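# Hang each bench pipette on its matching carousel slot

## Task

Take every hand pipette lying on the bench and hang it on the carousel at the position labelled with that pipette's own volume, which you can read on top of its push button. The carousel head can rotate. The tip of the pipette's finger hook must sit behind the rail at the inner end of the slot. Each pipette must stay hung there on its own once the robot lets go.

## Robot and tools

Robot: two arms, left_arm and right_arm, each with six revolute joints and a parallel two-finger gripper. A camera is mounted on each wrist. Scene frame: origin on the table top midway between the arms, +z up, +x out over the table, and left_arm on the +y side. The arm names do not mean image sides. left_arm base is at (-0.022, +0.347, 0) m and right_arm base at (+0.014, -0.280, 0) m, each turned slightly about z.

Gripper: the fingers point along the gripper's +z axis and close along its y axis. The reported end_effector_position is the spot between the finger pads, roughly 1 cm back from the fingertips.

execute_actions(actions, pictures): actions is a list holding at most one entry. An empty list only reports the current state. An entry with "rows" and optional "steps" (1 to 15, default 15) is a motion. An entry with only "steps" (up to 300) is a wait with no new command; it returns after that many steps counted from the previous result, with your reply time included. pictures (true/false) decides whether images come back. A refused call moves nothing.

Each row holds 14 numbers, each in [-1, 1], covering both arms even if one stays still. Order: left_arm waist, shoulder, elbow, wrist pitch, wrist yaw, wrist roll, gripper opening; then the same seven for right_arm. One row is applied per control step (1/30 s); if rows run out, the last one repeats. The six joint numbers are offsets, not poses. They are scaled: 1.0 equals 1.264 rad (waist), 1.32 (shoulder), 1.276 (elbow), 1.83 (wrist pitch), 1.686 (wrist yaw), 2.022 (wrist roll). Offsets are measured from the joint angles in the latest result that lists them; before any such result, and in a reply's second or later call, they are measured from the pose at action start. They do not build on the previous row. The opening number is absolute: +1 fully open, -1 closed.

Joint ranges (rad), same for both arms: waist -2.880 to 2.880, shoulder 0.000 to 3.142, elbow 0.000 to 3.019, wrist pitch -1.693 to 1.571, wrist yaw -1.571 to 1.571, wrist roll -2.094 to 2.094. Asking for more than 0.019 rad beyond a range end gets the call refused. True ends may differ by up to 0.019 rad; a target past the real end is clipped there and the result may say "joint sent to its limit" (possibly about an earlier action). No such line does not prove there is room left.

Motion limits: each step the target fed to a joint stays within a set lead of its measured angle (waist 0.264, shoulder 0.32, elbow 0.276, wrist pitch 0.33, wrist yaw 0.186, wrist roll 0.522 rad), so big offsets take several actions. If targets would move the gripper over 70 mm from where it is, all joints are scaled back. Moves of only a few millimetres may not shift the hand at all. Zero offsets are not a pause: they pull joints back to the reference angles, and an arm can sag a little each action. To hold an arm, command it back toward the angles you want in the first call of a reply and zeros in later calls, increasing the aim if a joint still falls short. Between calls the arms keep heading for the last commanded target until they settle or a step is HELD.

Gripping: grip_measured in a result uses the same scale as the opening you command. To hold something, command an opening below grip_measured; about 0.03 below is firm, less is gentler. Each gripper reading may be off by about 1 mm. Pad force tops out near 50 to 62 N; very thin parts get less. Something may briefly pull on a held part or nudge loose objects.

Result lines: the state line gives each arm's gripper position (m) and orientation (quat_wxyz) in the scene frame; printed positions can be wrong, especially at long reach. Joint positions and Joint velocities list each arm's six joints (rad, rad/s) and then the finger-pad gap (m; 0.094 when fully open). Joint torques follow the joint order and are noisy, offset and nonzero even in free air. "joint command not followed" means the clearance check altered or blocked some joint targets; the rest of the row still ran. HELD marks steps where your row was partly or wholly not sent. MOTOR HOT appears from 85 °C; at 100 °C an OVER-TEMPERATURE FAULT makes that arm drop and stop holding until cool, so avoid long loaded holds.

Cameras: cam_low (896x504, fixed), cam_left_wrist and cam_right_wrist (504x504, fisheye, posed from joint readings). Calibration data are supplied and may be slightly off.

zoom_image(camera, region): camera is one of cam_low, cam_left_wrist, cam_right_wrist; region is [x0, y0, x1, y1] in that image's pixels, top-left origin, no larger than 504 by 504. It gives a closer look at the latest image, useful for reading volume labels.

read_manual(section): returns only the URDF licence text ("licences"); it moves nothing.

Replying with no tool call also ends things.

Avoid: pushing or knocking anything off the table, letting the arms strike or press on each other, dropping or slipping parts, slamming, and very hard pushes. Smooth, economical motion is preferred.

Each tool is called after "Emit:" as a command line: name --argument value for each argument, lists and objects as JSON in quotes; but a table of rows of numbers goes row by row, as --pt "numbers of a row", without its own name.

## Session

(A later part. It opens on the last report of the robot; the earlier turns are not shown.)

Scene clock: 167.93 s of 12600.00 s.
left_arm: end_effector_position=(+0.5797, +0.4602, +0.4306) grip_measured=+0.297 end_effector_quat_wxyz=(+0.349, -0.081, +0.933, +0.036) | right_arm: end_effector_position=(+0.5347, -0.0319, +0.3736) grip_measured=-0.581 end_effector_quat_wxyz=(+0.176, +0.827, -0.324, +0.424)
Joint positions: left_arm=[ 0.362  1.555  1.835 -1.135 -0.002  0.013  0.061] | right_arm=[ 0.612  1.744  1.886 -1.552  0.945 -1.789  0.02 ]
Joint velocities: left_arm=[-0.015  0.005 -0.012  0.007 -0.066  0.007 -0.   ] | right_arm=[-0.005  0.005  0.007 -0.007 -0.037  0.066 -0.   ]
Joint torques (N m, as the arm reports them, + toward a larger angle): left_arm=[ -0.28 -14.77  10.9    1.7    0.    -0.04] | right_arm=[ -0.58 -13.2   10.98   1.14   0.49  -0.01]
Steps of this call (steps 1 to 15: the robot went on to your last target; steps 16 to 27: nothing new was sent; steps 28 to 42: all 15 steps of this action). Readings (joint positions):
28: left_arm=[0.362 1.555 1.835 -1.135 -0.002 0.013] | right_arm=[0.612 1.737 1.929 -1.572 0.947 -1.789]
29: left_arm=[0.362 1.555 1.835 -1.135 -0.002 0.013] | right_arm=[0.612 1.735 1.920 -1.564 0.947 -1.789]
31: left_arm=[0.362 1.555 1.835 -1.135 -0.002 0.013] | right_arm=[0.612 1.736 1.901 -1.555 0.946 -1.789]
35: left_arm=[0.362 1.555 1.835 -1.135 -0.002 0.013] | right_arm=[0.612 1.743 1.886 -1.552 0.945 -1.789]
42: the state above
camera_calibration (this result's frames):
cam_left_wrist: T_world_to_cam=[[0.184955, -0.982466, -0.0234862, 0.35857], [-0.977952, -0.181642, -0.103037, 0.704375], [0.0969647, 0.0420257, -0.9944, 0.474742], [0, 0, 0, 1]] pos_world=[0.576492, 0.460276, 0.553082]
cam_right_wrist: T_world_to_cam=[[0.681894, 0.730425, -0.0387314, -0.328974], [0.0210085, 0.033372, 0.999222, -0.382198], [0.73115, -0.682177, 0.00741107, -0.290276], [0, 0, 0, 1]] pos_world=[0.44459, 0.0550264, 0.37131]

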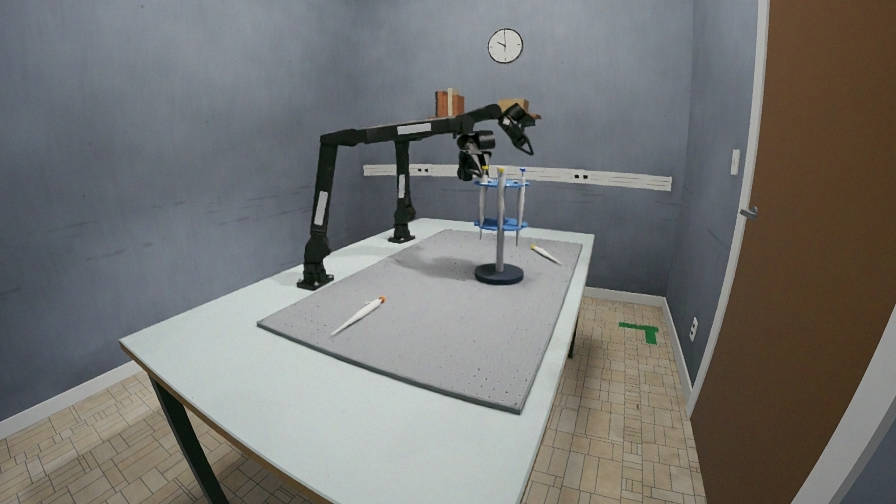

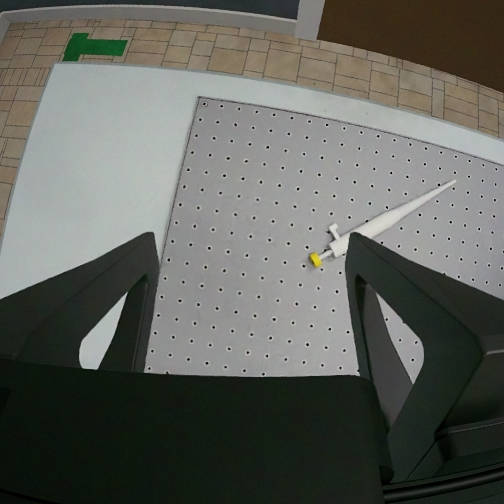

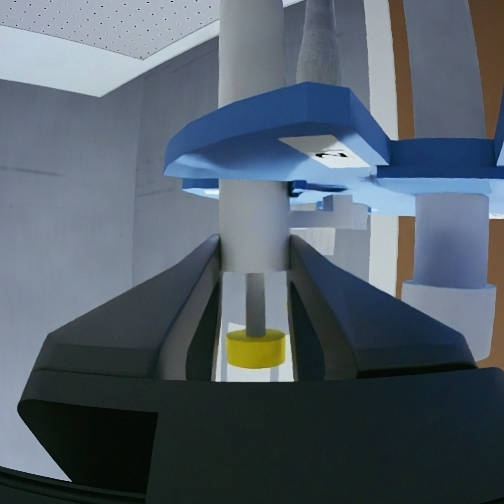

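Emit:
execute_actions --actions '[{"rows":[[0,0,0.02,0,0,0,0.3,0,0,0.02,0,0,0,-0.47],[0,0,0.02,0,0,0,0.3,0,0,0.02,0,0,0,-0.47],[0,0,0.02,0,0,0,0.3,0,0,0.02,0,0,0,-0.47],[0,0,0.02,0,0,0,0.3,0,0,0.02,0,0,0,-0.47],[0,0,0.02,0,0,0,0.3,0,0,0.02,0,0,0,-0.25],[0,0,0.02,0,0,0,0.3,0,0,0.02,0,0,0,-0.25],[0,0,0.02,0,0,0,0.3,0,0,0.02,0,0,0,-0.25],[0,0,0.02,0,0,0,0.3,0,0,0.18,-0.055,0,0,-0.25]]}]' --pictures false

Emit:
execute_actions --actions '[{"rows":[[0,0,0,0,0,0,0.3,0,-0.15,0.04,0,0,0,-0.25]],"steps":10}]'

Emit:
execute_actions --actions '[{"rows":[[0,0,0,0,0,0,0.3,-0.78,-0.1,0,0,-0.56,0.885,0.3]]}]' --pictures false

Emit:
execute_actions --actions '[{"steps":20}]' --pictures false

Scene clock: 175.77 s of 12600.00 s.
left_arm: end_effector_position=(+0.5797, +0.4602, +0.4306) grip_measured=+0.297 end_effector_quat_wxyz=(+0.349, -0.081, +0.933, +0.036) | right_arm: end_effector_position=(+0.5370, -0.0299, +0.4465) grip_measured=-0.253 end_effector_quat_wxyz=(+0.135, +0.815, -0.344, +0.446)
Joint positions: left_arm=[ 0.362  1.555  1.835 -1.135 -0.002  0.013  0.061] | right_arm=[ 0.612  1.75   2.081 -1.636  0.944 -1.789  0.035]
Joint velocities: left_arm=[-0.005 -0.015  0.022  0.002  0.022 -0.007  0.   ] | right_arm=[-0.005 -0.21   0.168 -0.042 -0.037  0.066 -0.   ]
Joint torques (N m, as the arm reports them, + toward a larger angle): left_arm=[ -0.26 -14.66  10.89   1.68  -0.01  -0.03] | right_arm=[ -0.87 -12.23  11.87   0.2    0.44   0.  ]
Steps of this call (steps 1 to 15: the robot went on to your last target; steps 16 to 90: nothing new was sent; then 4.33 s passed at rest; steps 91 to 105: all 15 steps of this action). Readings (joint positions):
91: left_arm=[0.362 1.555 1.835 -1.135 -0.002 0.013] | right_arm=[0.612 1.744 1.886 -1.552 0.945 -1.789]
92: left_arm=[0.362 1.555 1.835 -1.135 -0.002 0.013] | right_arm=[0.612 1.744 1.886 -1.552 0.945 -1.789]
94: left_arm=[0.362 1.555 1.835 -1.135 -0.002 0.013] | right_arm=[0.612 1.744 1.886 -1.552 0.945 -1.789]
98: left_arm=[0.362 1.555 1.835 -1.135 -0.002 0.013] | right_arm=[0.612 1.746 1.902 -1.569 0.943 -1.789]
105: the state above

Scene clock: 176.10 s of 12600.00 s.
left_arm: end_effector_position=(+0.5797, +0.4602, +0.4306) grip_measured=+0.297 end_effector_quat_wxyz=(+0.349, -0.081, +0.933, +0.036) | right_arm: end_effector_position=(+0.4890, -0.0695, +0.5365) grip_measured=-0.253 end_effector_quat_wxyz=(+0.065, +0.789, -0.377, +0.480)
Joint positions: left_arm=[ 0.362  1.555  1.835 -1.135 -0.002  0.013  0.061] | right_arm=[ 0.612  1.578  2.086 -1.636  0.944 -1.789  0.035]
Joint velocities: left_arm=[-0.005 -0.005 -0.007  0.007 -0.051 -0.051 -0.   ] | right_arm=[-0.015 -0.532  0.144  0.002  0.022 -0.007 -0.   ]
Joint torques (N m, as the arm reports them, + toward a larger angle): left_arm=[ -0.16 -14.78   8.92   1.7    0.    -0.04] | right_arm=[-0.56 -9.43 12.5   0.94  0.39  0.02]
Steps of this call (steps 1 to 10: all 10 steps of this action). Readings (joint positions):
1: left_arm=[0.362 1.555 1.835 -1.135 -0.002 0.013] | right_arm=[0.612 1.737 2.083 -1.636 0.944 -1.789]
2: left_arm=[0.362 1.555 1.835 -1.135 -0.002 0.013] | right_arm=[0.612 1.725 2.081 -1.636 0.944 -1.789]
4: left_arm=[0.362 1.555 1.835 -1.135 -0.002 0.013] | right_arm=[0.612 1.694 2.081 -1.636 0.944 -1.789]
8: left_arm=[0.362 1.555 1.835 -1.135 -0.002 0.013] | right_arm=[0.612 1.616 2.081 -1.636 0.944 -1.789]
10: the state above
camera_calibration (this result's frames):
cam_left_wrist: T_world_to_cam=[[0.184955, -0.982466, -0.0234862, 0.35857], [-0.977952, -0.181642, -0.103037, 0.704375], [0.0969647, 0.0420257, -0.9944, 0.474742], [0, 0, 0, 1]] pos_world=[0.576492, 0.460276, 0.553082]
cam_right_wrist: T_world_to_cam=[[0.659971, 0.712661, 0.237807, -0.402898], [-0.193418, -0.14469, 0.970389, -0.43485], [0.725967, -0.686425, 0.0423504, -0.300138], [0, 0, 0, 1]] pos_world=[0.399684, 0.0181895, 0.530496]

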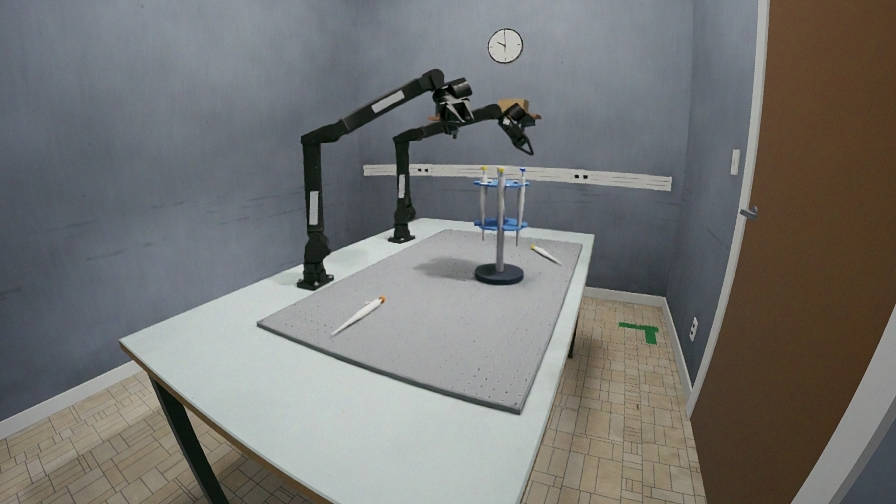

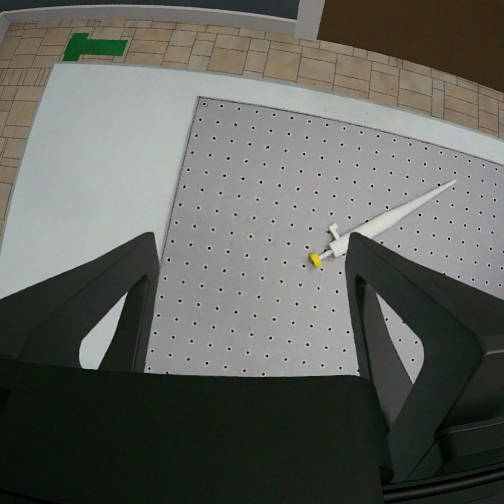

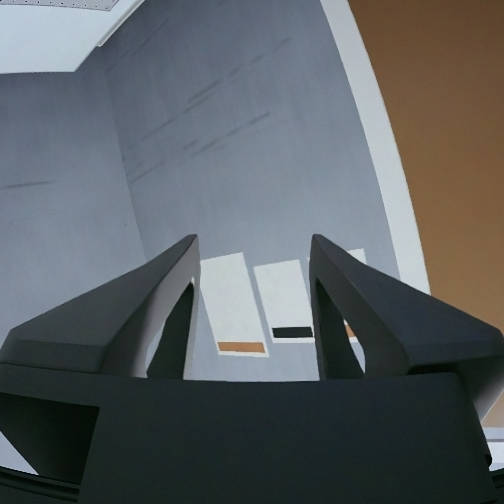

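Scene clock: 176.60 s of 12600.00 s.
left_arm: end_effector_position=(+0.5797, +0.4602, +0.4306) grip_measured=+0.297 end_effector_quat_wxyz=(+0.349, -0.081, +0.933, +0.036) | right_arm: end_effector_position=(+0.4989, -0.2924, +0.5291) grip_measured=+0.297 end_effector_quat_wxyz=(+0.236, -0.411, +0.869, -0.144)
Joint positions: left_arm=[ 0.362  1.555  1.835 -1.135 -0.002  0.013  0.061] | right_arm=[-0.083  1.454  2.077 -1.636  0.053 -0.904  0.061]
Joint velocities: left_arm=[-0.015 -0.015  0.007 -0.012  0.066 -0.095  0.001] | right_arm=[-1.744  0.005 -0.056  0.002 -0.579  1.736  0.   ]
Joint torques (N m, as the arm reports them, + toward a larger angle): left_arm=[ -0.08 -14.82   8.95   1.68   0.    -0.04] | right_arm=[ 0.03 -8.68  9.59  1.21 -0.01  0.13]
Steps of this call (steps 1 to 15: all 15 steps of this action). Readings (joint positions):
1: left_arm=[0.362 1.555 1.835 -1.135 -0.002 0.013] | right_arm=[0.604 1.558 2.087 -1.636 0.901 -1.753]
2: left_arm=[0.362 1.555 1.835 -1.135 -0.002 0.013] | right_arm=[0.590 1.538 2.085 -1.636 0.847 -1.705]
4: left_arm=[0.362 1.555 1.835 -1.135 -0.002 0.013] | right_arm=[0.532 1.504 2.085 -1.636 0.731 -1.599]
8: left_arm=[0.362 1.555 1.835 -1.135 -0.002 0.013] | right_arm=[0.340 1.460 2.085 -1.636 0.473 -1.355]
15: the state above

Scene clock: 177.27 s of 12600.00 s.
left_arm: end_effector_position=(+0.5797, +0.4602, +0.4306) grip_measured=+0.297 end_effector_quat_wxyz=(+0.349, -0.081, +0.933, +0.036) | right_arm: end_effector_position=(+0.4765, -0.4267, +0.5280) grip_measured=+0.298 end_effector_quat_wxyz=(+0.271, +0.131, +0.953, -0.047)
Joint positions: left_arm=[ 0.362  1.555  1.835 -1.135 -0.002  0.013  0.061] | right_arm=[-0.382  1.454  2.075 -1.636  0.002 -0.033  0.061]
Joint velocities: left_arm=[ 0.005  0.005 -0.002 -0.007  0.081  0.051  0.001] | right_arm=[-0.005 -0.005  0.007 -0.017  0.051  0.081  0.   ]
Joint torques (N m, as the arm reports them, + toward a larger angle): left_arm=[ -0.35 -14.78   8.91   1.72   0.    -0.04] | right_arm=[-0.12 -9.36  9.89  1.29 -0.06  0.15]
Steps of this call (steps 1 to 20: the robot went on to your last target). Readings (joint positions):
1: left_arm=[0.362 1.555 1.835 -1.135 -0.002 0.013] | right_arm=[-0.141 1.454 2.076 -1.636 0.036 -0.846]
2: left_arm=[0.362 1.555 1.835 -1.135 -0.002 0.013] | right_arm=[-0.198 1.454 2.075 -1.636 0.024 -0.781]
4: left_arm=[0.362 1.555 1.835 -1.135 -0.002 0.013] | right_arm=[-0.307 1.454 2.075 -1.636 0.008 -0.602]
8: left_arm=[0.362 1.555 1.835 -1.135 -0.002 0.013] | right_arm=[-0.420 1.454 2.075 -1.636 0.008 -0.264]
20: the state above

Emit:
execute_actions --actions '[{"rows":[[-0.605,0.024,0.05,0,0,0,-1,0,-0.344,-0.92,0.43,0,0.016,0.3]]}]' --pictures false

Emit:
execute_actions --actions '[{"steps":30}]'

Scene clock: 180.43 s of 12600.00 s.
left_arm: end_effector_position=(+0.5666, +0.1752, +0.4290) grip_measured=-0.992 end_effector_quat_wxyz=(+0.347, +0.138, +0.927, -0.044) | right_arm: end_effector_position=(+0.3966, -0.4015, +0.3666) grip_measured=+0.298 end_effector_quat_wxyz=(+0.397, +0.132, +0.906, -0.065)
Joint positions: left_arm=[-0.109  1.557  1.835 -1.135 -0.006  0.013  0.   ] | right_arm=[-0.382  0.912  1.074 -0.905  0.002 -0.016  0.061]
Joint velocities: left_arm=[-1.216  0.005 -0.007 -0.002 -0.066 -0.022 -0.   ] | right_arm=[-0.015  0.23  -1.184  0.178 -0.022 -0.022 -0.001]
Joint torques (N m, as the arm reports them, + toward a larger angle): left_arm=[ -0.73 -13.85  11.31   1.71   0.06  -0.03] | right_arm=[-0.58 -1.54 10.92  2.28  0.    0.07]
Steps of this call (steps 1 to 30: the robot went on to your last target; steps 31 to 80: nothing new was sent; steps 81 to 95: all 15 steps of this action). Readings (joint positions):
81: left_arm=[0.355 1.555 1.835 -1.135 -0.004 0.013] | right_arm=[-0.382 1.432 2.036 -1.584 0.002 -0.016]
82: left_arm=[0.345 1.555 1.835 -1.135 -0.006 0.013] | right_arm=[-0.382 1.387 1.952 -1.496 0.002 -0.016]
84: left_arm=[0.301 1.555 1.835 -1.135 -0.006 0.013] | right_arm=[-0.382 1.280 1.782 -1.344 0.002 -0.016]
88: left_arm=[0.169 1.555 1.835 -1.135 -0.006 0.013] | right_arm=[-0.382 1.006 1.395 -0.975 0.002 -0.016]
95: the state above

Scene clock: 181.43 s of 12600.00 s.
left_arm: end_effector_position=(+0.4934, +0.0060, +0.4213) grip_measured=-0.992 end_effector_quat_wxyz=(+0.330, +0.276, +0.898, -0.096) | right_arm: end_effector_position=(+0.3823, -0.3970, +0.2246) grip_measured=+0.298 end_effector_quat_wxyz=(+0.274, +0.139, +0.951, -0.045)
Joint positions: left_arm=[-0.408  1.573  1.838 -1.135 -0.001  0.013  0.   ] | right_arm=[-0.382  1.01   0.866 -0.866  0.002 -0.016  0.061]
Joint velocities: left_arm=[-0.005 -0.015 -0.002  0.007 -0.066 -0.095  0.   ] | right_arm=[-0.005  0.005  0.012  0.007  0.051  0.037  0.   ]
Joint torques (N m, as the arm reports them, + toward a larger angle): left_arm=[  0.43 -13.76  13.66   1.71  -0.07  -0.05] | right_arm=[-0.6  -4.59 13.72  2.05  0.    0.14]
Steps of this call (steps 1 to 30: the robot went on to your last target). Readings (joint positions):
1: left_arm=[-0.150 1.558 1.835 -1.135 -0.006 0.013] | right_arm=[-0.382 0.923 1.032 -0.898 0.002 -0.016]
2: left_arm=[-0.191 1.559 1.835 -1.135 -0.006 0.013] | right_arm=[-0.382 0.937 0.991 -0.890 0.002 -0.016]
4: left_arm=[-0.274 1.560 1.835 -1.135 -0.006 0.013] | right_arm=[-0.382 0.973 0.919 -0.878 0.002 -0.016]
8: left_arm=[-0.415 1.569 1.837 -1.135 -0.000 0.013] | right_arm=[-0.382 1.029 0.866 -0.878 0.002 -0.016]
30: the state above
camera_calibration (this result's frames):
cam_left_wrist: T_world_to_cam=[[-0.552449, -0.833248, -0.0223116, 0.290525], [-0.829148, 0.552083, -0.0878521, 0.452288], [0.0855205, -0.0300342, -0.995884, 0.49973], [0, 0, 0, 1]] pos_world=[0.492776, 0.00738809, 0.54389]
cam_right_wrist: T_world_to_cam=[[-0.266833, -0.963665, 0.0122536, -0.285439], [-0.961665, 0.267071, 0.0622356, 0.460898], [-0.0632469, 0.00482269, -0.997986, 0.375506], [0, 0, 0, 1]] pos_world=[0.390815, -0.399971, 0.349563]

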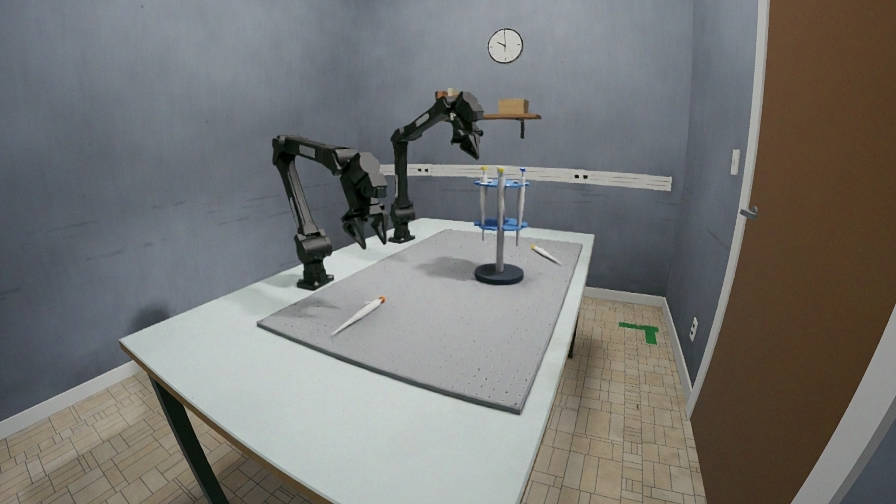

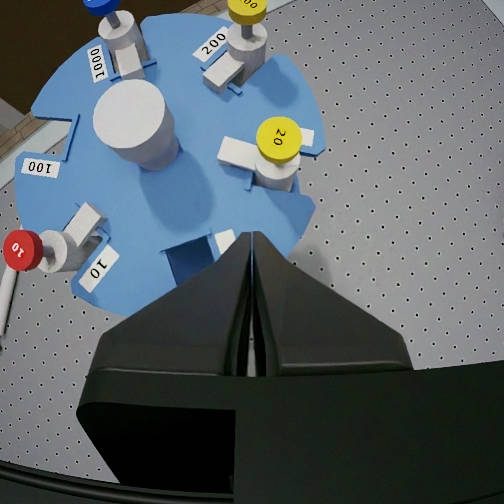

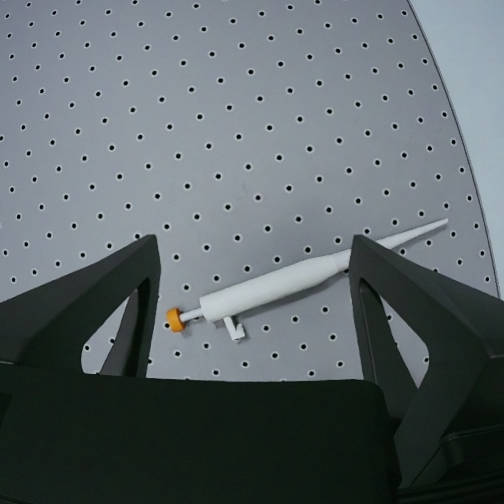

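Emit:
execute_actions --actions '[{"rows":[[0,0.01,-0.08,0.077,0,0,-1,0.28,0.1,0,-0.065,0.361,0.78,0.3],[0,0.01,-0.08,0.077,0,0,-1,0.28,0.1,0,-0.065,0.361,0.78,0.3],[0,0.01,-0.08,0.077,0,0,-1,0.28,0.1,0,-0.065,0.361,0.78,0.3],[0,0.01,-0.08,0.077,0,0,-1,0.28,0.1,0,-0.065,0.361,0.78,0.3],[0,0.01,-0.08,0.077,0,0,-1,0.28,0.1,0,-0.065,0.361,0.78,0.3],[0,0.01,-0.08,0.077,0,0,-1,0.28,0.1,0,-0.065,0.361,0.78,0.3],[0,0.01,-0.08,0.077,0,0,-1,0.28,0.1,0,-0.065,0.361,0.78,0.3],[0,0.01,-0.08,0.077,0,0,-1,0.28,0.1,0,-0.065,0.361,0.78,0.3],[0,0.01,-0.08,0.077,0,0,-1,0.28,0.242,-0.09,-0.065,0.361,0.78,0.3]]}]' --pictures false

Emit:
execute_actions --actions '[{"steps":25}]'

Scene clock: 192.73 s of 12600.00 s.
left_arm: end_effector_position=(+0.5059, -0.0023, +0.3750) grip_measured=-0.992 end_effector_quat_wxyz=(+0.331, +0.276, +0.897, -0.097) | right_arm: end_effector_position=(+0.3365, -0.3577, +0.0867) grip_measured=+0.298 end_effector_quat_wxyz=(+0.186, +0.537, +0.789, -0.234)
Joint positions: left_arm=[-0.408  1.586  1.729 -1.01  -0.001  0.013  0.   ] | right_arm=[-0.012  1.333  0.743 -0.975  0.607  1.259  0.061]
Joint velocities: left_arm=[-0.005 -0.015 -0.007  0.002 -0.007 -0.066 -0.001] | right_arm=[-0.093  0.62  -0.383 -0.081  0.022  1.971  0.001]
Joint torques (N m, as the arm reports them, + toward a larger angle): left_arm=[ -0.02 -15.49   9.59   2.36   0.    -0.05] | right_arm=[-1.62 -9.81 10.99 -0.01  0.51  0.06]
Steps of this call (steps 1 to 15: the robot went on to your last target; steps 16 to 90: nothing new was sent; then 7.80 s passed at rest; steps 91 to 105: all 15 steps of this action). Readings (joint positions):
91: left_arm=[-0.408 1.572 1.822 -1.108 -0.001 0.013] | right_arm=[-0.365 1.016 0.866 -0.880 0.075 0.044]
92: left_arm=[-0.408 1.564 1.797 -1.065 -0.001 0.013] | right_arm=[-0.327 1.028 0.868 -0.904 0.162 0.123]
94: left_arm=[-0.408 1.565 1.760 -1.026 -0.001 0.013] | right_arm=[-0.207 1.073 0.866 -0.942 0.342 0.293]
98: left_arm=[-0.408 1.582 1.730 -1.017 -0.001 0.013] | right_arm=[-0.007 1.154 0.860 -0.969 0.591 0.678]
105: the state above

Scene clock: 193.57 s of 12600.00 s.
left_arm: end_effector_position=(+0.5059, -0.0023, +0.3750) grip_measured=-0.992 end_effector_quat_wxyz=(+0.331, +0.276, +0.897, -0.097) | right_arm: end_effector_position=(+0.3275, -0.3596, +0.0792) grip_measured=+0.298 end_effector_quat_wxyz=(+0.207, +0.642, +0.706, -0.216)
Joint positions: left_arm=[-0.408  1.586  1.729 -1.01  -0.001  0.013  0.   ] | right_arm=[-0.015  1.342  0.726 -0.979  0.608  1.544  0.061]
Joint velocities: left_arm=[-0.024  0.005 -0.007  0.007 -0.007  0.007  0.   ] | right_arm=[-0.005 -0.015 -0.022 -0.002 -0.037 -0.022 -0.   ]
Joint torques (N m, as the arm reports them, + toward a larger angle): left_arm=[ -0.3  -15.53   9.74   2.35   0.    -0.04] | right_arm=[-1.55 -6.33 10.05 -0.04  0.5   0.19]
Steps of this call (steps 1 to 25: the robot went on to your last target). Readings (joint positions):
1: left_arm=[-0.408 1.586 1.729 -1.010 -0.001 0.013] | right_arm=[-0.014 1.350 0.732 -0.977 0.607 1.317]
2: left_arm=[-0.408 1.586 1.729 -1.010 -0.001 0.013] | right_arm=[-0.015 1.358 0.726 -0.978 0.607 1.363]
4: left_arm=[-0.408 1.586 1.729 -1.010 -0.001 0.013] | right_arm=[-0.015 1.356 0.725 -0.979 0.608 1.429]
8: left_arm=[-0.408 1.586 1.729 -1.010 -0.001 0.013] | right_arm=[-0.015 1.343 0.726 -0.979 0.608 1.498]
25: the state above
camera_calibration (this result's frames):
cam_left_wrist: T_world_to_cam=[[-0.552406, -0.833276, -0.0223156, 0.289497], [-0.828978, 0.55197, -0.0901319, 0.463879], [0.0874223, -0.0312902, -0.99568, 0.451202], [0, 0, 0, 1]] pos_world=[0.505021, -0.000698547, 0.497523]
cam_right_wrist: T_world_to_cam=[[-0.993534, -0.105183, 0.0427388, 0.282093], [-0.104533, 0.994373, 0.0171813, 0.391716], [-0.0443055, 0.0126026, -0.998939, 0.223448], [0, 0, 0, 1]] pos_world=[0.331116, -0.362657, 0.204424]

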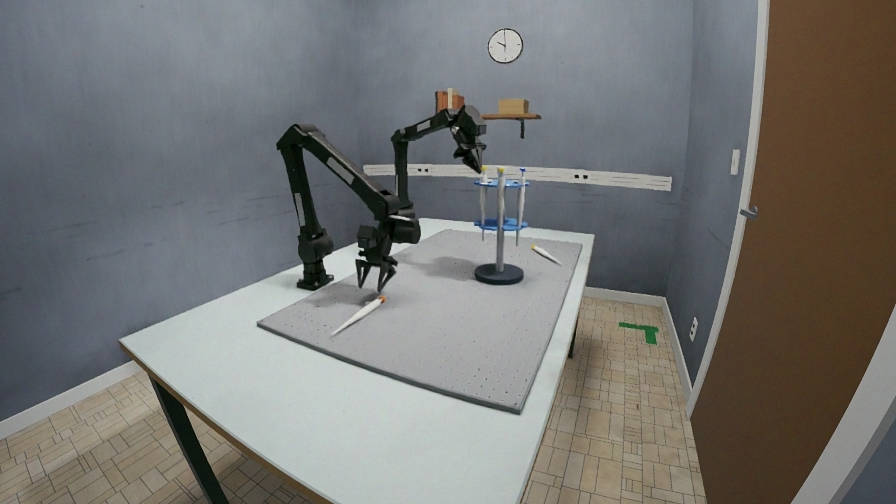

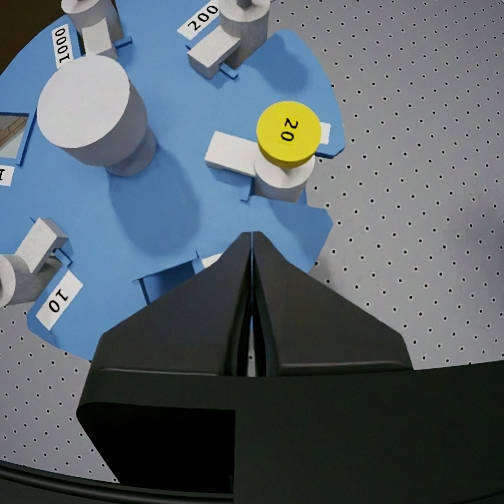

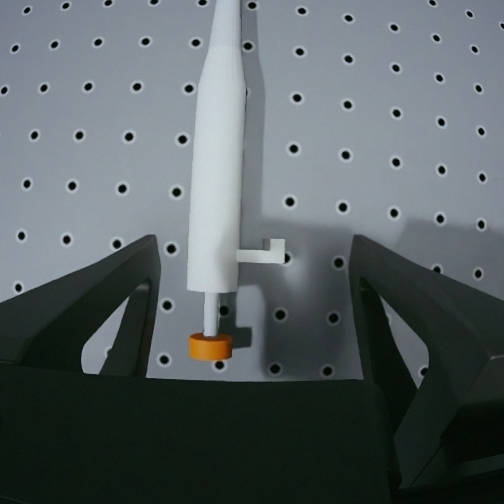

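Emit:
execute_actions --actions '[{"rows":[[-0.004,0.007,0.03,-0.001,0,0,-1,0.035,0.01,0,0.01,0,0.035,0.3],[-0.006,0.014,0.042,-0.002,0,0,-1,0.035,0.02,0,0.02,0,0.035,0.3],[-0.008,0.021,0.053,-0.003,0,0,-1,0.035,0.03,-0.005,0.03,0,0.035,0.3],[-0.01,0.028,0.064,-0.005,0,0,-1,0.035,0.04,-0.007,0.04,0,0.035,0.3],[-0.013,0.035,0.075,-0.006,0,0,-1,0.035,0.05,-0.009,0.05,0,0.035,0.3],[-0.015,0.042,0.086,-0.007,0,0,-1,0.035,0.06,-0.011,0.06,0,0.035,0.3],[-0.017,0.049,0.097,-0.008,0,0,-1,0.035,0.07,-0.013,0.07,0,0.035,0.3],[-0.018,0.056,0.106,-0.01,0,0,-1,0.035,0.083,-0.015,0.08,0,0.035,0.3],[-0.019,0.063,0.116,-0.012,0,0,-1,0.035,0.083,-0.015,0.08,0,0.035,0.3],[-0.02,0.07,0.125,-0.014,0,0,-1,0.035,0.083,-0.015,0.08,0,0.035,0.3],[-0.021,0.077,0.135,-0.016,0,0,-1,0.035,0.083,-0.015,0.08,0,0.035,0.3],[-0.022,0.084,0.144,-0.018,0,0,-1,0.035,0.083,-0.015,0.08,0,0.035,0.3],[-0.023,0.091,0.153,-0.02,0,0,-1,0.035,0.083,-0.015,0.08,0,0.035,0.3],[-0.024,0.099,0.163,-0.022,0,0,-1,0.035,0.083,-0.015,0.08,0,0.035,0.3],[-0.025,0.106,0.172,-0.025,0,0,-1,0.035,0.083,-0.015,0.08,0,0.035,0.3]]}]' --pictures false

Emit:
execute_actions --actions '[{"steps":12}]'

Scene clock: 201.73 s of 12600.00 s.
left_arm: end_effector_position=(+0.5317, -0.0293, +0.3822) grip_measured=-0.992 end_effector_quat_wxyz=(+0.334, +0.281, +0.894, -0.100) | right_arm: end_effector_position=(+0.3392, -0.3484, +0.0389) grip_measured=+0.298 end_effector_quat_wxyz=(+0.216, +0.648, +0.700, -0.208)
Joint positions: left_arm=[-0.421  1.686  1.869 -1.041 -0.001  0.013  0.   ] | right_arm=[ 0.017  1.452  0.701 -0.846  0.608  1.597  0.061]
Joint velocities: left_arm=[-0.034  0.298  0.31  -0.144  0.022 -0.037 -0.001] | right_arm=[-0.005 -0.005 -0.012  0.007  0.022  0.037  0.   ]
Joint torques (N m, as the arm reports them, + toward a larger angle): left_arm=[ -1.31 -15.46  13.63   1.52   0.08  -0.06] | right_arm=[ 0.24 -6.53  7.85  0.78  0.42  0.09]
Steps of this call (steps 1 to 15: the robot went on to your last target; steps 16 to 90: nothing new was sent; then 4.67 s passed at rest; steps 91 to 105: all 15 steps of this action). Readings (joint positions):
91: left_arm=[-0.408 1.586 1.729 -1.010 -0.001 0.013] | right_arm=[-0.014 1.342 0.726 -0.978 0.608 1.553]
92: left_arm=[-0.408 1.586 1.729 -1.010 -0.001 0.013] | right_arm=[-0.009 1.342 0.725 -0.973 0.608 1.563]
94: left_arm=[-0.408 1.589 1.733 -1.012 -0.001 0.013] | right_arm=[0.004 1.350 0.723 -0.949 0.608 1.576]
98: left_arm=[-0.410 1.618 1.780 -1.019 -0.001 0.013] | right_arm=[0.017 1.401 0.715 -0.879 0.608 1.590]
105: the state above

Scene clock: 202.13 s of 12600.00 s.
left_arm: end_effector_position=(+0.5372, -0.0332, +0.3753) grip_measured=-0.992 end_effector_quat_wxyz=(+0.329, +0.282, +0.896, -0.097) | right_arm: end_effector_position=(+0.3395, -0.3484, +0.0389) grip_measured=+0.298 end_effector_quat_wxyz=(+0.216, +0.649, +0.699, -0.207)
Joint positions: left_arm=[-0.422  1.71   1.888 -1.049 -0.004  0.013  0.   ] | right_arm=[ 0.017  1.452  0.701 -0.845  0.608  1.599  0.061]
Joint velocities: left_arm=[ 0.005 -0.005 -0.017  0.007 -0.037  0.022  0.   ] | right_arm=[ 0.005 -0.015 -0.022 -0.017  0.022 -0.022  0.   ]
Joint torques (N m, as the arm reports them, + toward a larger angle): left_arm=[ -1.4  -16.34  13.72   1.44   0.11  -0.04] | right_arm=[ 0.27 -6.7   7.7   0.73  0.41  0.16]
Steps of this call (steps 1 to 12: the robot went on to your last target). Readings (joint positions):
1: left_arm=[-0.422 1.695 1.879 -1.044 -0.002 0.013] | right_arm=[0.017 1.452 0.701 -0.845 0.608 1.597]
2: left_arm=[-0.422 1.701 1.885 -1.045 -0.003 0.013] | right_arm=[0.017 1.452 0.701 -0.845 0.608 1.598]
4: left_arm=[-0.422 1.708 1.888 -1.046 -0.004 0.013] | right_arm=[0.017 1.452 0.701 -0.845 0.608 1.598]
8: left_arm=[-0.422 1.710 1.888 -1.049 -0.004 0.013] | right_arm=[0.017 1.452 0.701 -0.845 0.608 1.599]
12: the state above
camera_calibration (this result's frames):
cam_left_wrist: T_world_to_cam=[[-0.56212, -0.826697, -0.0243506, 0.287214], [-0.822736, 0.561947, -0.0855658, 0.502261], [0.0844208, -0.0280641, -0.996035, 0.44964], [0, 0, 0, 1]] pos_world=[0.536718, -0.0321857, 0.497827]
cam_right_wrist: T_world_to_cam=[[-0.995554, -0.0933285, 0.0127624, 0.302867], [-0.0931288, 0.995534, 0.0154389, 0.379081], [-0.0141463, 0.0141817, -0.999799, 0.173879], [0, 0, 0, 1]] pos_world=[0.339283, -0.351588, 0.164127]

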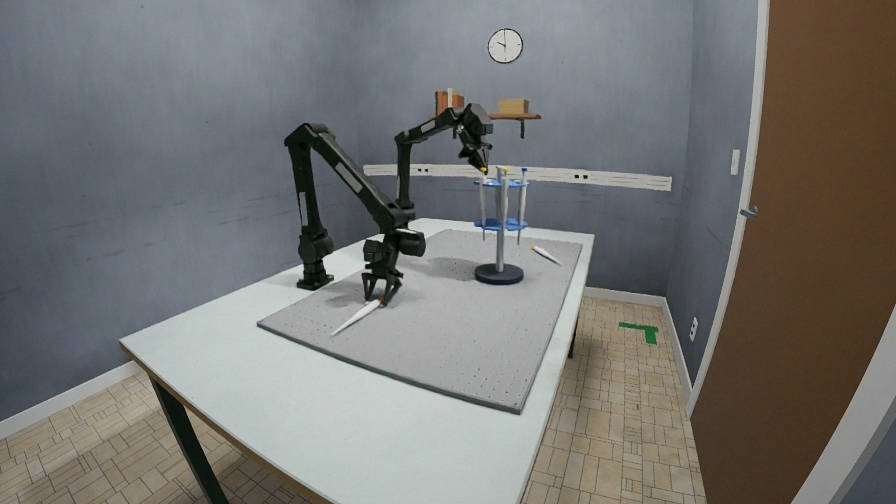

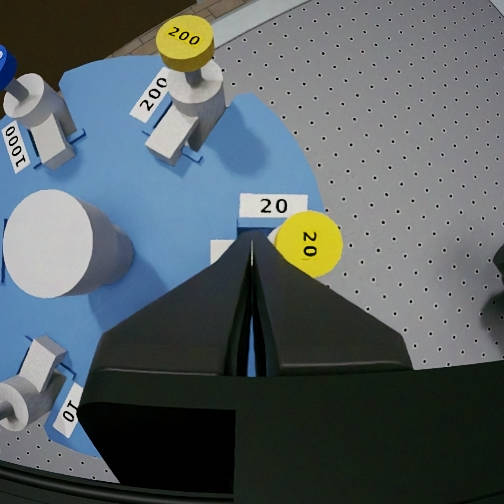

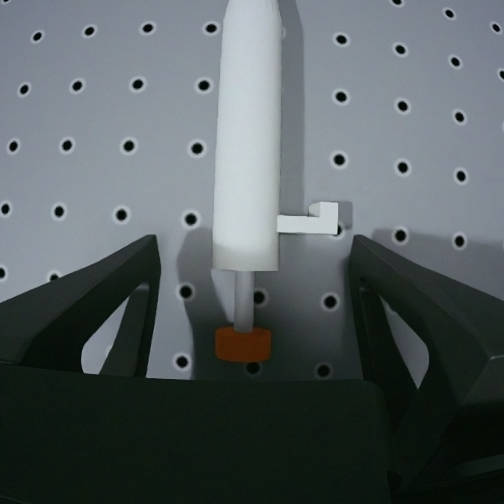

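Emit:
execute_actions --actions '[{"rows":[[0.008,-0.06,-0.065,0.012,0,0,-1,0,0.004,-0.01,0,0,0.02,0.3],[0.008,-0.06,-0.065,0.012,0,0,-1,0,0.004,-0.01,0,0,0.02,0.3],[0.008,-0.06,-0.065,0.012,0,0,-1,0,0.004,-0.01,0,0,0.02,0.3],[0.008,-0.06,-0.065,0.012,0,0,-1,0,0.004,-0.01,0,0,0.02,0.3],[0.008,-0.06,-0.065,0.012,0,0,-1,0,0.004,-0.01,0,0,0.02,0.0],[0.008,-0.06,-0.065,0.012,0,0,-1,0,0.004,-0.01,0,0,0.02,-0.3],[0.008,-0.06,-0.065,0.012,0,0,-1,0,0.004,-0.01,0,0,0.02,-0.5],[0.008,-0.06,-0.065,0.012,0,0,-1,0,0.004,-0.01,0,0,0.02,-0.63],[-0.028,-0.06,-0.065,0.012,0,0,-1,0,0.004,-0.01,0,0,0.02,-0.63]]}]' --pictures false

Emit:
execute_actions --actions '[{"steps":8}]'

Scene clock: 207.73 s of 12600.00 s.
left_arm: end_effector_position=(+0.5135, -0.0332, +0.3627) grip_measured=-0.992 end_effector_quat_wxyz=(+0.317, +0.292, +0.897, -0.097) | right_arm: end_effector_position=(+0.3322, -0.3491, +0.0348) grip_measured=-0.586 end_effector_quat_wxyz=(+0.214, +0.655, +0.694, -0.211)
Joint positions: left_arm=[-0.442  1.664  1.804 -1.035 -0.004  0.013  0.   ] | right_arm=[ 0.017  1.452  0.686 -0.845  0.608  1.62   0.019]
Joint velocities: left_arm=[-0.103 -0.024 -0.007 -0.012 -0.037 -0.051 -0.001] | right_arm=[-0.024 -0.015 -0.027 -0.017  0.007 -0.022 -0.   ]
Joint torques (N m, as the arm reports them, + toward a larger angle): left_arm=[ -1.13 -19.85   9.25   1.99   0.02  -0.04] | right_arm=[-0.57 -6.12  7.12  0.16  0.41  0.19]
Steps of this call (steps 1 to 30: the robot went on to your last target; steps 31 to 90: nothing new was sent; then 2.10 s passed at rest; steps 91 to 105: all 15 steps of this action). Readings (joint positions):
91: left_arm=[-0.422 1.705 1.876 -1.042 -0.004 0.013] | right_arm=[0.017 1.452 0.700 -0.845 0.608 1.603]
92: left_arm=[-0.422 1.692 1.851 -1.035 -0.004 0.013] | right_arm=[0.017 1.452 0.697 -0.845 0.608 1.607]
94: left_arm=[-0.422 1.672 1.813 -1.035 -0.004 0.013] | right_arm=[0.017 1.452 0.691 -0.845 0.608 1.613]
98: left_arm=[-0.422 1.665 1.804 -1.035 -0.004 0.013] | right_arm=[0.017 1.452 0.686 -0.845 0.608 1.619]
105: the state above

Scene clock: 208.00 s of 12600.00 s.
left_arm: end_effector_position=(+0.5109, -0.0368, +0.3627) grip_measured=-0.992 end_effector_quat_wxyz=(+0.317, +0.295, +0.896, -0.098) | right_arm: end_effector_position=(+0.3322, -0.3491, +0.0348) grip_measured=-0.586 end_effector_quat_wxyz=(+0.214, +0.655, +0.694, -0.211)
Joint positions: left_arm=[-0.449  1.664  1.804 -1.035 -0.004  0.013  0.   ] | right_arm=[ 0.017  1.452  0.686 -0.845  0.608  1.62   0.019]
Joint velocities: left_arm=[-0.015 -0.005  0.002 -0.002  0.007  0.037  0.001] | right_arm=[-0.015  0.005 -0.002 -0.012 -0.095  0.022  0.   ]
Joint torques (N m, as the arm reports them, + toward a larger angle): left_arm=[ -0.62 -19.83   9.19   1.98   0.01  -0.03] | right_arm=[-0.59 -6.11  7.11  0.16  0.41  0.17]
Steps of this call (steps 1 to 8: the robot went on to your last target). Readings (joint positions):
1: left_arm=[-0.445 1.664 1.804 -1.035 -0.004 0.013] | right_arm=[0.017 1.452 0.686 -0.845 0.608 1.620]
2: left_arm=[-0.447 1.664 1.804 -1.035 -0.004 0.013] | right_arm=[0.017 1.452 0.686 -0.845 0.608 1.620]
4: left_arm=[-0.449 1.664 1.804 -1.035 -0.004 0.013] | right_arm=[0.017 1.452 0.686 -0.845 0.608 1.620]
8: the state above
camera_calibration (this result's frames):
cam_left_wrist: T_world_to_cam=[[-0.584769, -0.810835, -0.0243413, 0.281285], [-0.808632, 0.585041, -0.0619794, 0.466635], [0.0644957, -0.0165605, -0.997781, 0.450491], [0, 0, 0, 1]] pos_world=[0.512767, -0.0374648, 0.48526]
cam_right_wrist: T_world_to_cam=[[-0.996993, -0.075858, 0.0158098, 0.302099], [-0.0756253, 0.997026, 0.0148314, 0.373878], [-0.0168879, 0.0135912, -0.999765, 0.170373], [0, 0, 0, 1]] pos_world=[0.332343, -0.352165, 0.160012]

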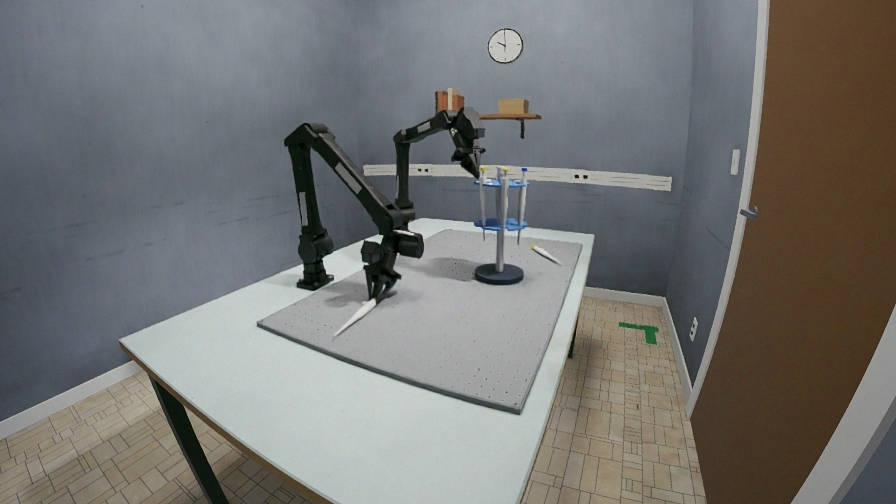

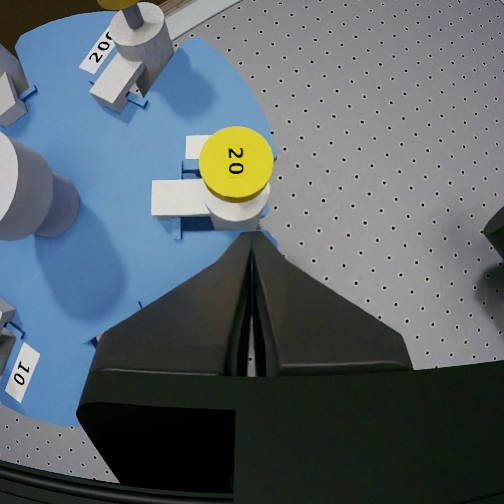

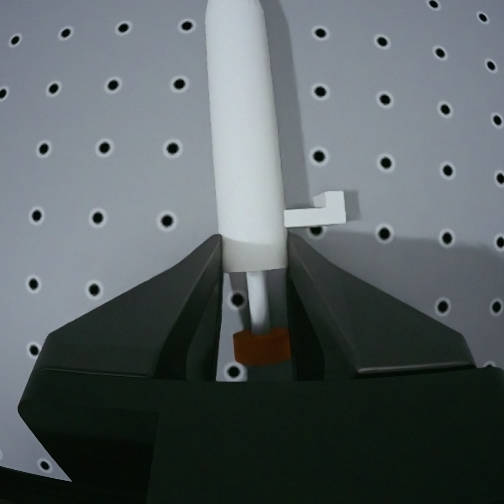

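Emit:
execute_actions --actions '[{"rows":[[0.004,0.005,0.035,-0.002,0,0,-1,0,-0.005,0.04,-0.005,0,0,-0.63],[0.005,0.01,0.043,-0.004,0,0,-1,0,-0.01,0.055,-0.01,0,0,-0.63],[0.006,0.015,0.051,-0.005,0,0,-1,0,-0.015,0.07,-0.015,0,0,-0.63],[0.007,0.02,0.059,-0.007,0,0,-1,0,-0.02,0.085,-0.02,0,0,-0.63],[0.008,0.025,0.067,-0.008,0,0,-1,0,-0.025,0.1,-0.025,0,0,-0.63],[0.009,0.03,0.075,-0.01,0,0,-1,0,-0.03,0.115,-0.03,0,0,-0.63],[0.01,0.035,0.083,-0.011,0,0,-1,0,-0.035,0.13,-0.036,0,0,-0.63],[0.011,0.04,0.091,-0.013,0,0,-1,0,-0.04,0.145,-0.042,0,0,-0.63],[0.012,0.045,0.099,-0.014,0,0,-1,0,-0.045,0.16,-0.048,0,0,-0.63],[0.013,0.05,0.107,-0.016,0,0,-1,0,-0.05,0.175,-0.054,0,0,-0.63],[0.014,0.055,0.115,-0.017,0,0,-1,0,-0.055,0.19,-0.06,0,0,-0.63],[0.015,0.06,0.123,-0.019,0,0,-1,0,-0.06,0.205,-0.066,0,0,-0.63],[0.016,0.065,0.131,-0.02,0,0,-1,0,-0.065,0.22,-0.072,0,0,-0.63],[0.017,0.07,0.139,-0.022,0,0,-1,0,-0.07,0.235,-0.078,0,0,-0.63],[0.018,0.076,0.147,-0.024,0,0,-1,0,-0.075,0.25,-0.084,0,0,-0.63]]}]' --pictures false

Emit:
execute_actions --actions '[{"steps":12}]'

Scene clock: 216.53 s of 12600.00 s.
left_arm: end_effector_position=(+0.5306, -0.0488, +0.3734) grip_measured=-0.992 end_effector_quat_wxyz=(+0.321, +0.293, +0.895, -0.099) | right_arm: end_effector_position=(+0.4158, -0.3408, +0.1354) grip_measured=-0.586 end_effector_quat_wxyz=(+0.272, +0.674, +0.672, -0.140)
Joint positions: left_arm=[-0.446  1.728  1.912 -1.069 -0.004  0.013  0.   ] | right_arm=[ 0.017  1.385  0.932 -0.966  0.606  1.62   0.019]
Joint velocities: left_arm=[ 0.044  0.22   0.295 -0.12  -0.037  0.037 -0.001] | right_arm=[-0.005 -0.239  0.501 -0.335 -0.007 -0.037  0.001]
Joint torques (N m, as the arm reports them, + toward a larger angle): left_arm=[  1.07 -15.73  13.78   1.52   0.01  -0.03] | right_arm=[-0.68 -8.85 12.41  0.39  0.5  -0.02]
Steps of this call (steps 1 to 15: the robot went on to your last target; steps 16 to 90: nothing new was sent; then 5.03 s passed at rest; steps 91 to 105: all 15 steps of this action). Readings (joint positions):
91: left_arm=[-0.449 1.664 1.804 -1.035 -0.004 0.013] | right_arm=[0.017 1.452 0.687 -0.845 0.608 1.620]
92: left_arm=[-0.449 1.664 1.804 -1.036 -0.004 0.013] | right_arm=[0.017 1.452 0.691 -0.848 0.608 1.620]
94: left_arm=[-0.449 1.664 1.805 -1.039 -0.004 0.013] | right_arm=[0.017 1.452 0.711 -0.861 0.606 1.620]
98: left_arm=[-0.449 1.681 1.839 -1.050 -0.004 0.013] | right_arm=[0.017 1.443 0.788 -0.894 0.606 1.620]
105: the state above

Scene clock: 216.93 s of 12600.00 s.
left_arm: end_effector_position=(+0.5380, -0.0486, +0.3690) grip_measured=-0.992 end_effector_quat_wxyz=(+0.319, +0.291, +0.897, -0.097) | right_arm: end_effector_position=(+0.4265, -0.3398, +0.1634) grip_measured=-0.586 end_effector_quat_wxyz=(+0.288, +0.678, +0.665, -0.121)
Joint positions: left_arm=[-0.44   1.747  1.929 -1.074 -0.004  0.013  0.   ] | right_arm=[ 0.017  1.354  0.977 -0.989  0.606  1.62   0.019]
Joint velocities: left_arm=[-0.024  0.005 -0.002  0.007 -0.007  0.037  0.   ] | right_arm=[-0.005 -0.005  0.007 -0.007  0.037 -0.037 -0.001]
Joint torques (N m, as the arm reports them, + toward a larger angle): left_arm=[  0.87 -16.58  13.85   1.42   0.    -0.05] | right_arm=[ 0.09 -8.3  11.58  0.39  0.47 -0.03]
Steps of this call (steps 1 to 12: the robot went on to your last target). Readings (joint positions):
1: left_arm=[-0.445 1.735 1.921 -1.071 -0.004 0.013] | right_arm=[0.017 1.377 0.949 -0.974 0.606 1.620]
2: left_arm=[-0.444 1.740 1.927 -1.071 -0.004 0.013] | right_arm=[0.017 1.370 0.962 -0.979 0.606 1.620]
4: left_arm=[-0.442 1.745 1.929 -1.071 -0.004 0.013] | right_arm=[0.017 1.359 0.975 -0.982 0.606 1.620]
8: left_arm=[-0.440 1.747 1.929 -1.074 -0.004 0.013] | right_arm=[0.017 1.354 0.977 -0.988 0.606 1.620]
12: the state above
camera_calibration (this result's frames):
cam_left_wrist: T_world_to_cam=[[-0.577253, -0.816202, -0.0243435, 0.283427], [-0.813776, 0.577487, -0.0654057, 0.49942], [0.0674423, -0.0179455, -0.997562, 0.453091], [0, 0, 0, 1]] pos_world=[0.539467, -0.0489441, 0.491551]
cam_right_wrist: T_world_to_cam=[[-0.971211, -0.0733634, -0.226645, 0.42422], [-0.0802073, 0.996554, 0.0211234, 0.370656], [0.224314, 0.0386938, -0.973748, 0.201789], [0, 0, 0, 1]] pos_world=[0.396472, -0.346065, 0.28481]

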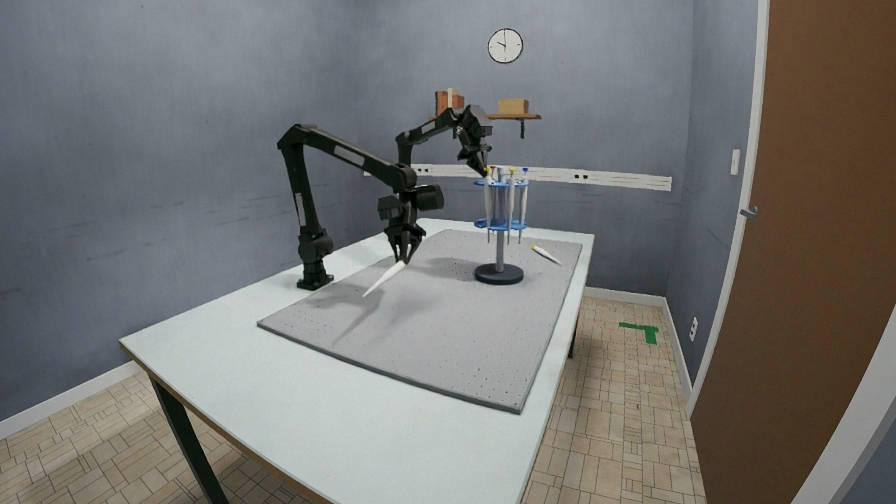

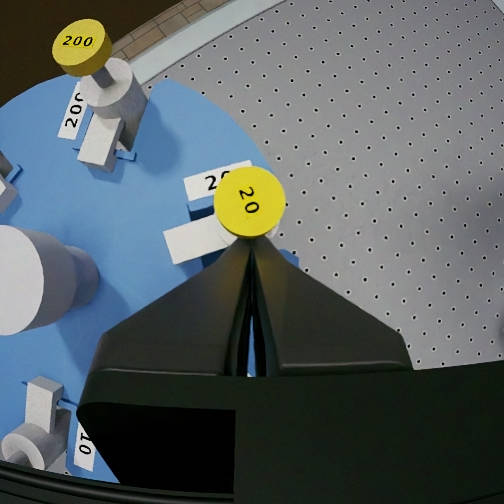

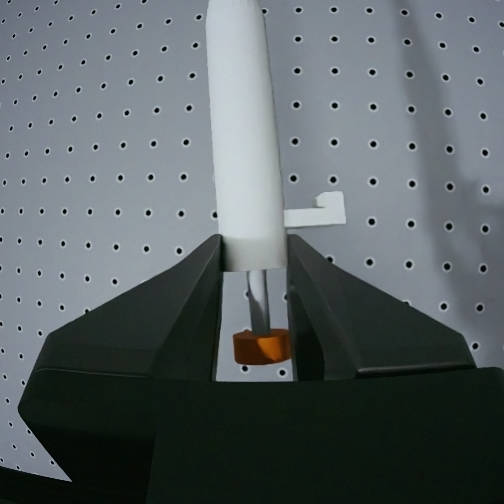

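Emit:
execute_actions --actions '[{"rows":[[0.006,0.005,0.035,-0.002,0,0,-1,-0.008,0.006,0.05,-0.01,0.007,-0.03,-0.63],[0.008,0.01,0.042,-0.003,0,0,-1,-0.016,0.012,0.07,-0.02,0.014,-0.06,-0.63],[0.009,0.015,0.049,-0.005,0,0,-1,-0.024,0.018,0.09,-0.03,0.021,-0.09,-0.63],[0.011,0.02,0.056,-0.006,0,0,-1,-0.032,0.024,0.11,-0.04,0.028,-0.12,-0.63],[0.012,0.025,0.063,-0.008,0,0,-1,-0.04,0.03,0.13,-0.05,0.035,-0.15,-0.63],[0.014,0.03,0.07,-0.009,0,0,-1,-0.048,0.036,0.15,-0.06,0.042,-0.18,-0.63],[0.015,0.035,0.077,-0.011,0,0,-1,-0.056,0.042,0.17,-0.07,0.049,-0.21,-0.63],[0.017,0.04,0.084,-0.012,0,0,-1,-0.064,0.048,0.19,-0.08,0.056,-0.24,-0.63],[0.018,0.045,0.091,-0.014,0,0,-1,-0.072,0.054,0.21,-0.09,0.063,-0.27,-0.63],[0.02,0.05,0.098,-0.015,0,0,-1,-0.08,0.06,0.23,-0.1,0.07,-0.3,-0.63],[0.022,0.055,0.105,-0.017,0,0,-1,-0.088,0.066,0.25,-0.11,0.077,-0.33,-0.63],[0.024,0.06,0.112,-0.018,0,0,-1,-0.096,0.072,0.27,-0.12,0.084,-0.36,-0.63],[0.026,0.065,0.119,-0.02,0,0,-1,-0.104,0.078,0.29,-0.13,0.091,-0.39,-0.63],[0.028,0.07,0.127,-0.021,0,0,-1,-0.112,0.084,0.31,-0.14,0.098,-0.42,-0.63],[0.03,0.075,0.135,-0.023,0,0,-1,-0.12,0.09,0.33,-0.15,0.105,-0.45,-0.63]]}]' --pictures false

Emit:
execute_actions --actions '[{"steps":12}]'

Scene clock: 222.80 s of 12600.00 s.
left_arm: end_effector_position=(+0.5602, -0.0521, +0.3712) grip_measured=-0.992 end_effector_quat_wxyz=(+0.319, +0.284, +0.899, -0.095) | right_arm: end_effector_position=(+0.4730, -0.4118, +0.2699) grip_measured=-0.586 end_effector_quat_wxyz=(+0.259, +0.477, +0.790, -0.286)
Joint positions: left_arm=[-0.426  1.811  2.024 -1.105 -0.004  0.013  0.   ] | right_arm=[-0.103  1.445  1.309 -1.218  0.768  0.972  0.019]
Joint velocities: left_arm=[ 0.073  0.21   0.266 -0.081 -0.051  0.11  -0.   ] | right_arm=[-0.327  0.2    0.706 -0.549  0.3   -1.619 -0.   ]
Joint torques (N m, as the arm reports them, + toward a larger angle): left_arm=[  1.24 -17.1   13.66   1.48  -0.01  -0.03] | right_arm=[-0.8  -9.07 14.04  0.33  0.59 -0.08]
Steps of this call (steps 1 to 30: the robot went on to your last target; steps 31 to 90: nothing new was sent; then 2.37 s passed at rest; steps 91 to 105: all 15 steps of this action). Readings (joint positions):
91: left_arm=[-0.440 1.747 1.929 -1.074 -0.004 0.013] | right_arm=[0.017 1.354 0.978 -0.991 0.608 1.614]
92: left_arm=[-0.440 1.747 1.929 -1.074 -0.004 0.013] | right_arm=[0.017 1.356 0.983 -0.999 0.615 1.598]
94: left_arm=[-0.440 1.748 1.930 -1.076 -0.004 0.013] | right_arm=[0.013 1.364 1.010 -1.028 0.636 1.540]
98: left_arm=[-0.439 1.763 1.958 -1.089 -0.004 0.013] | right_arm=[-0.019 1.397 1.119 -1.094 0.683 1.362]
105: the state above

Scene clock: 223.20 s of 12600.00 s.
left_arm: end_effector_position=(+0.5697, -0.0468, +0.3671) grip_measured=-0.992 end_effector_quat_wxyz=(+0.317, +0.279, +0.902, -0.092) | right_arm: end_effector_position=(+0.4761, -0.4270, +0.2840) grip_measured=-0.586 end_effector_quat_wxyz=(+0.221, +0.394, +0.832, -0.322)
Joint positions: left_arm=[-0.412  1.828  2.04  -1.11  -0.004  0.013  0.   ] | right_arm=[-0.132  1.462  1.36  -1.255  0.78   0.742  0.019]
Joint velocities: left_arm=[-0.015 -0.005  0.017 -0.002  0.022  0.007  0.   ] | right_arm=[-0.015 -0.015 -0.002 -0.007  0.022 -0.11   0.001]
Joint torques (N m, as the arm reports them, + toward a larger angle): left_arm=[  0.55 -17.66  13.74   1.42   0.    -0.04] | right_arm=[-0.3  -9.09 13.33  0.23  0.59 -0.14]
Steps of this call (steps 1 to 12: the robot went on to your last target). Readings (joint positions):
1: left_arm=[-0.423 1.818 2.032 -1.107 -0.004 0.013] | right_arm=[-0.113 1.451 1.331 -1.232 0.775 0.923]
2: left_arm=[-0.420 1.822 2.037 -1.108 -0.004 0.013] | right_arm=[-0.121 1.455 1.347 -1.239 0.778 0.883]
4: left_arm=[-0.416 1.827 2.040 -1.108 -0.004 0.013] | right_arm=[-0.131 1.456 1.360 -1.246 0.779 0.826]
8: left_arm=[-0.412 1.828 2.040 -1.110 -0.004 0.013] | right_arm=[-0.132 1.459 1.360 -1.254 0.780 0.766]
12: the state above
camera_calibration (this result's frames):
cam_left_wrist: T_world_to_cam=[[-0.554442, -0.831867, -0.0243388, 0.289444], [-0.829894, 0.55484, -0.0585524, 0.529704], [0.0622119, -0.0122653, -0.997988, 0.452517], [0, 0, 0, 1]] pos_world=[0.571927, -0.0475719, 0.489666]
cam_right_wrist: T_world_to_cam=[[-0.784904, -0.498491, 0.368012, 0.0542028], [-0.563812, 0.820927, -0.0905239, 0.645939], [-0.256986, -0.278542, -0.925404, 0.391506], [0, 0, 0, 1]] pos_world=[0.507344, -0.394199, 0.400827]

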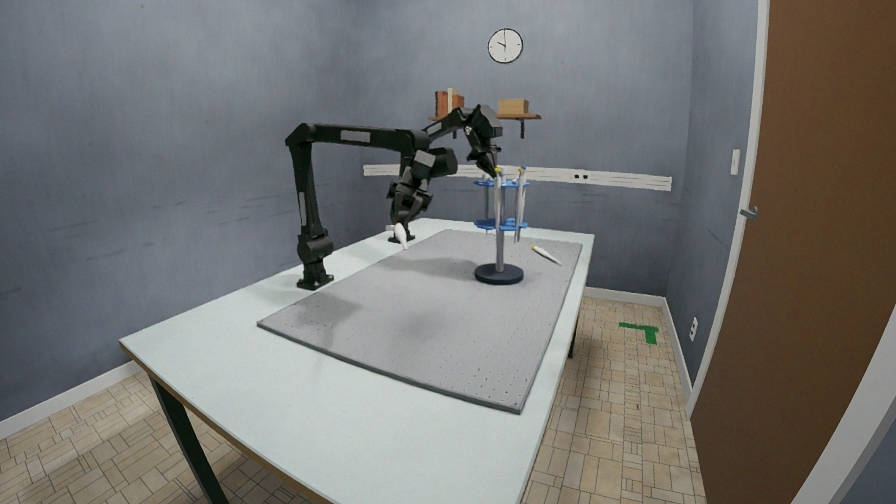

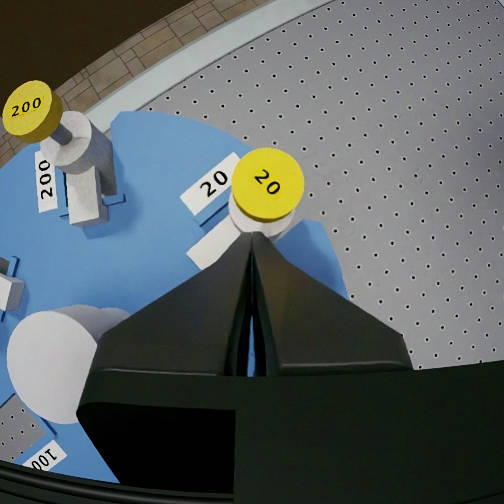

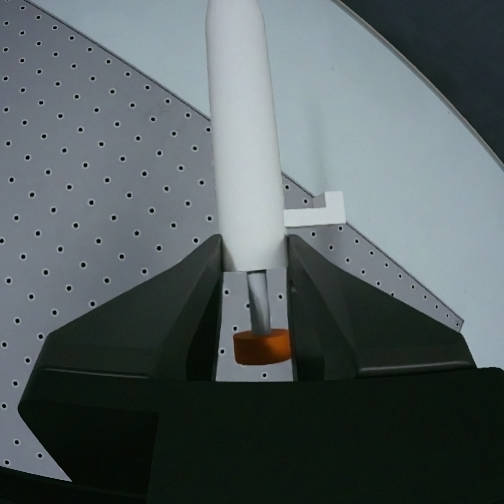

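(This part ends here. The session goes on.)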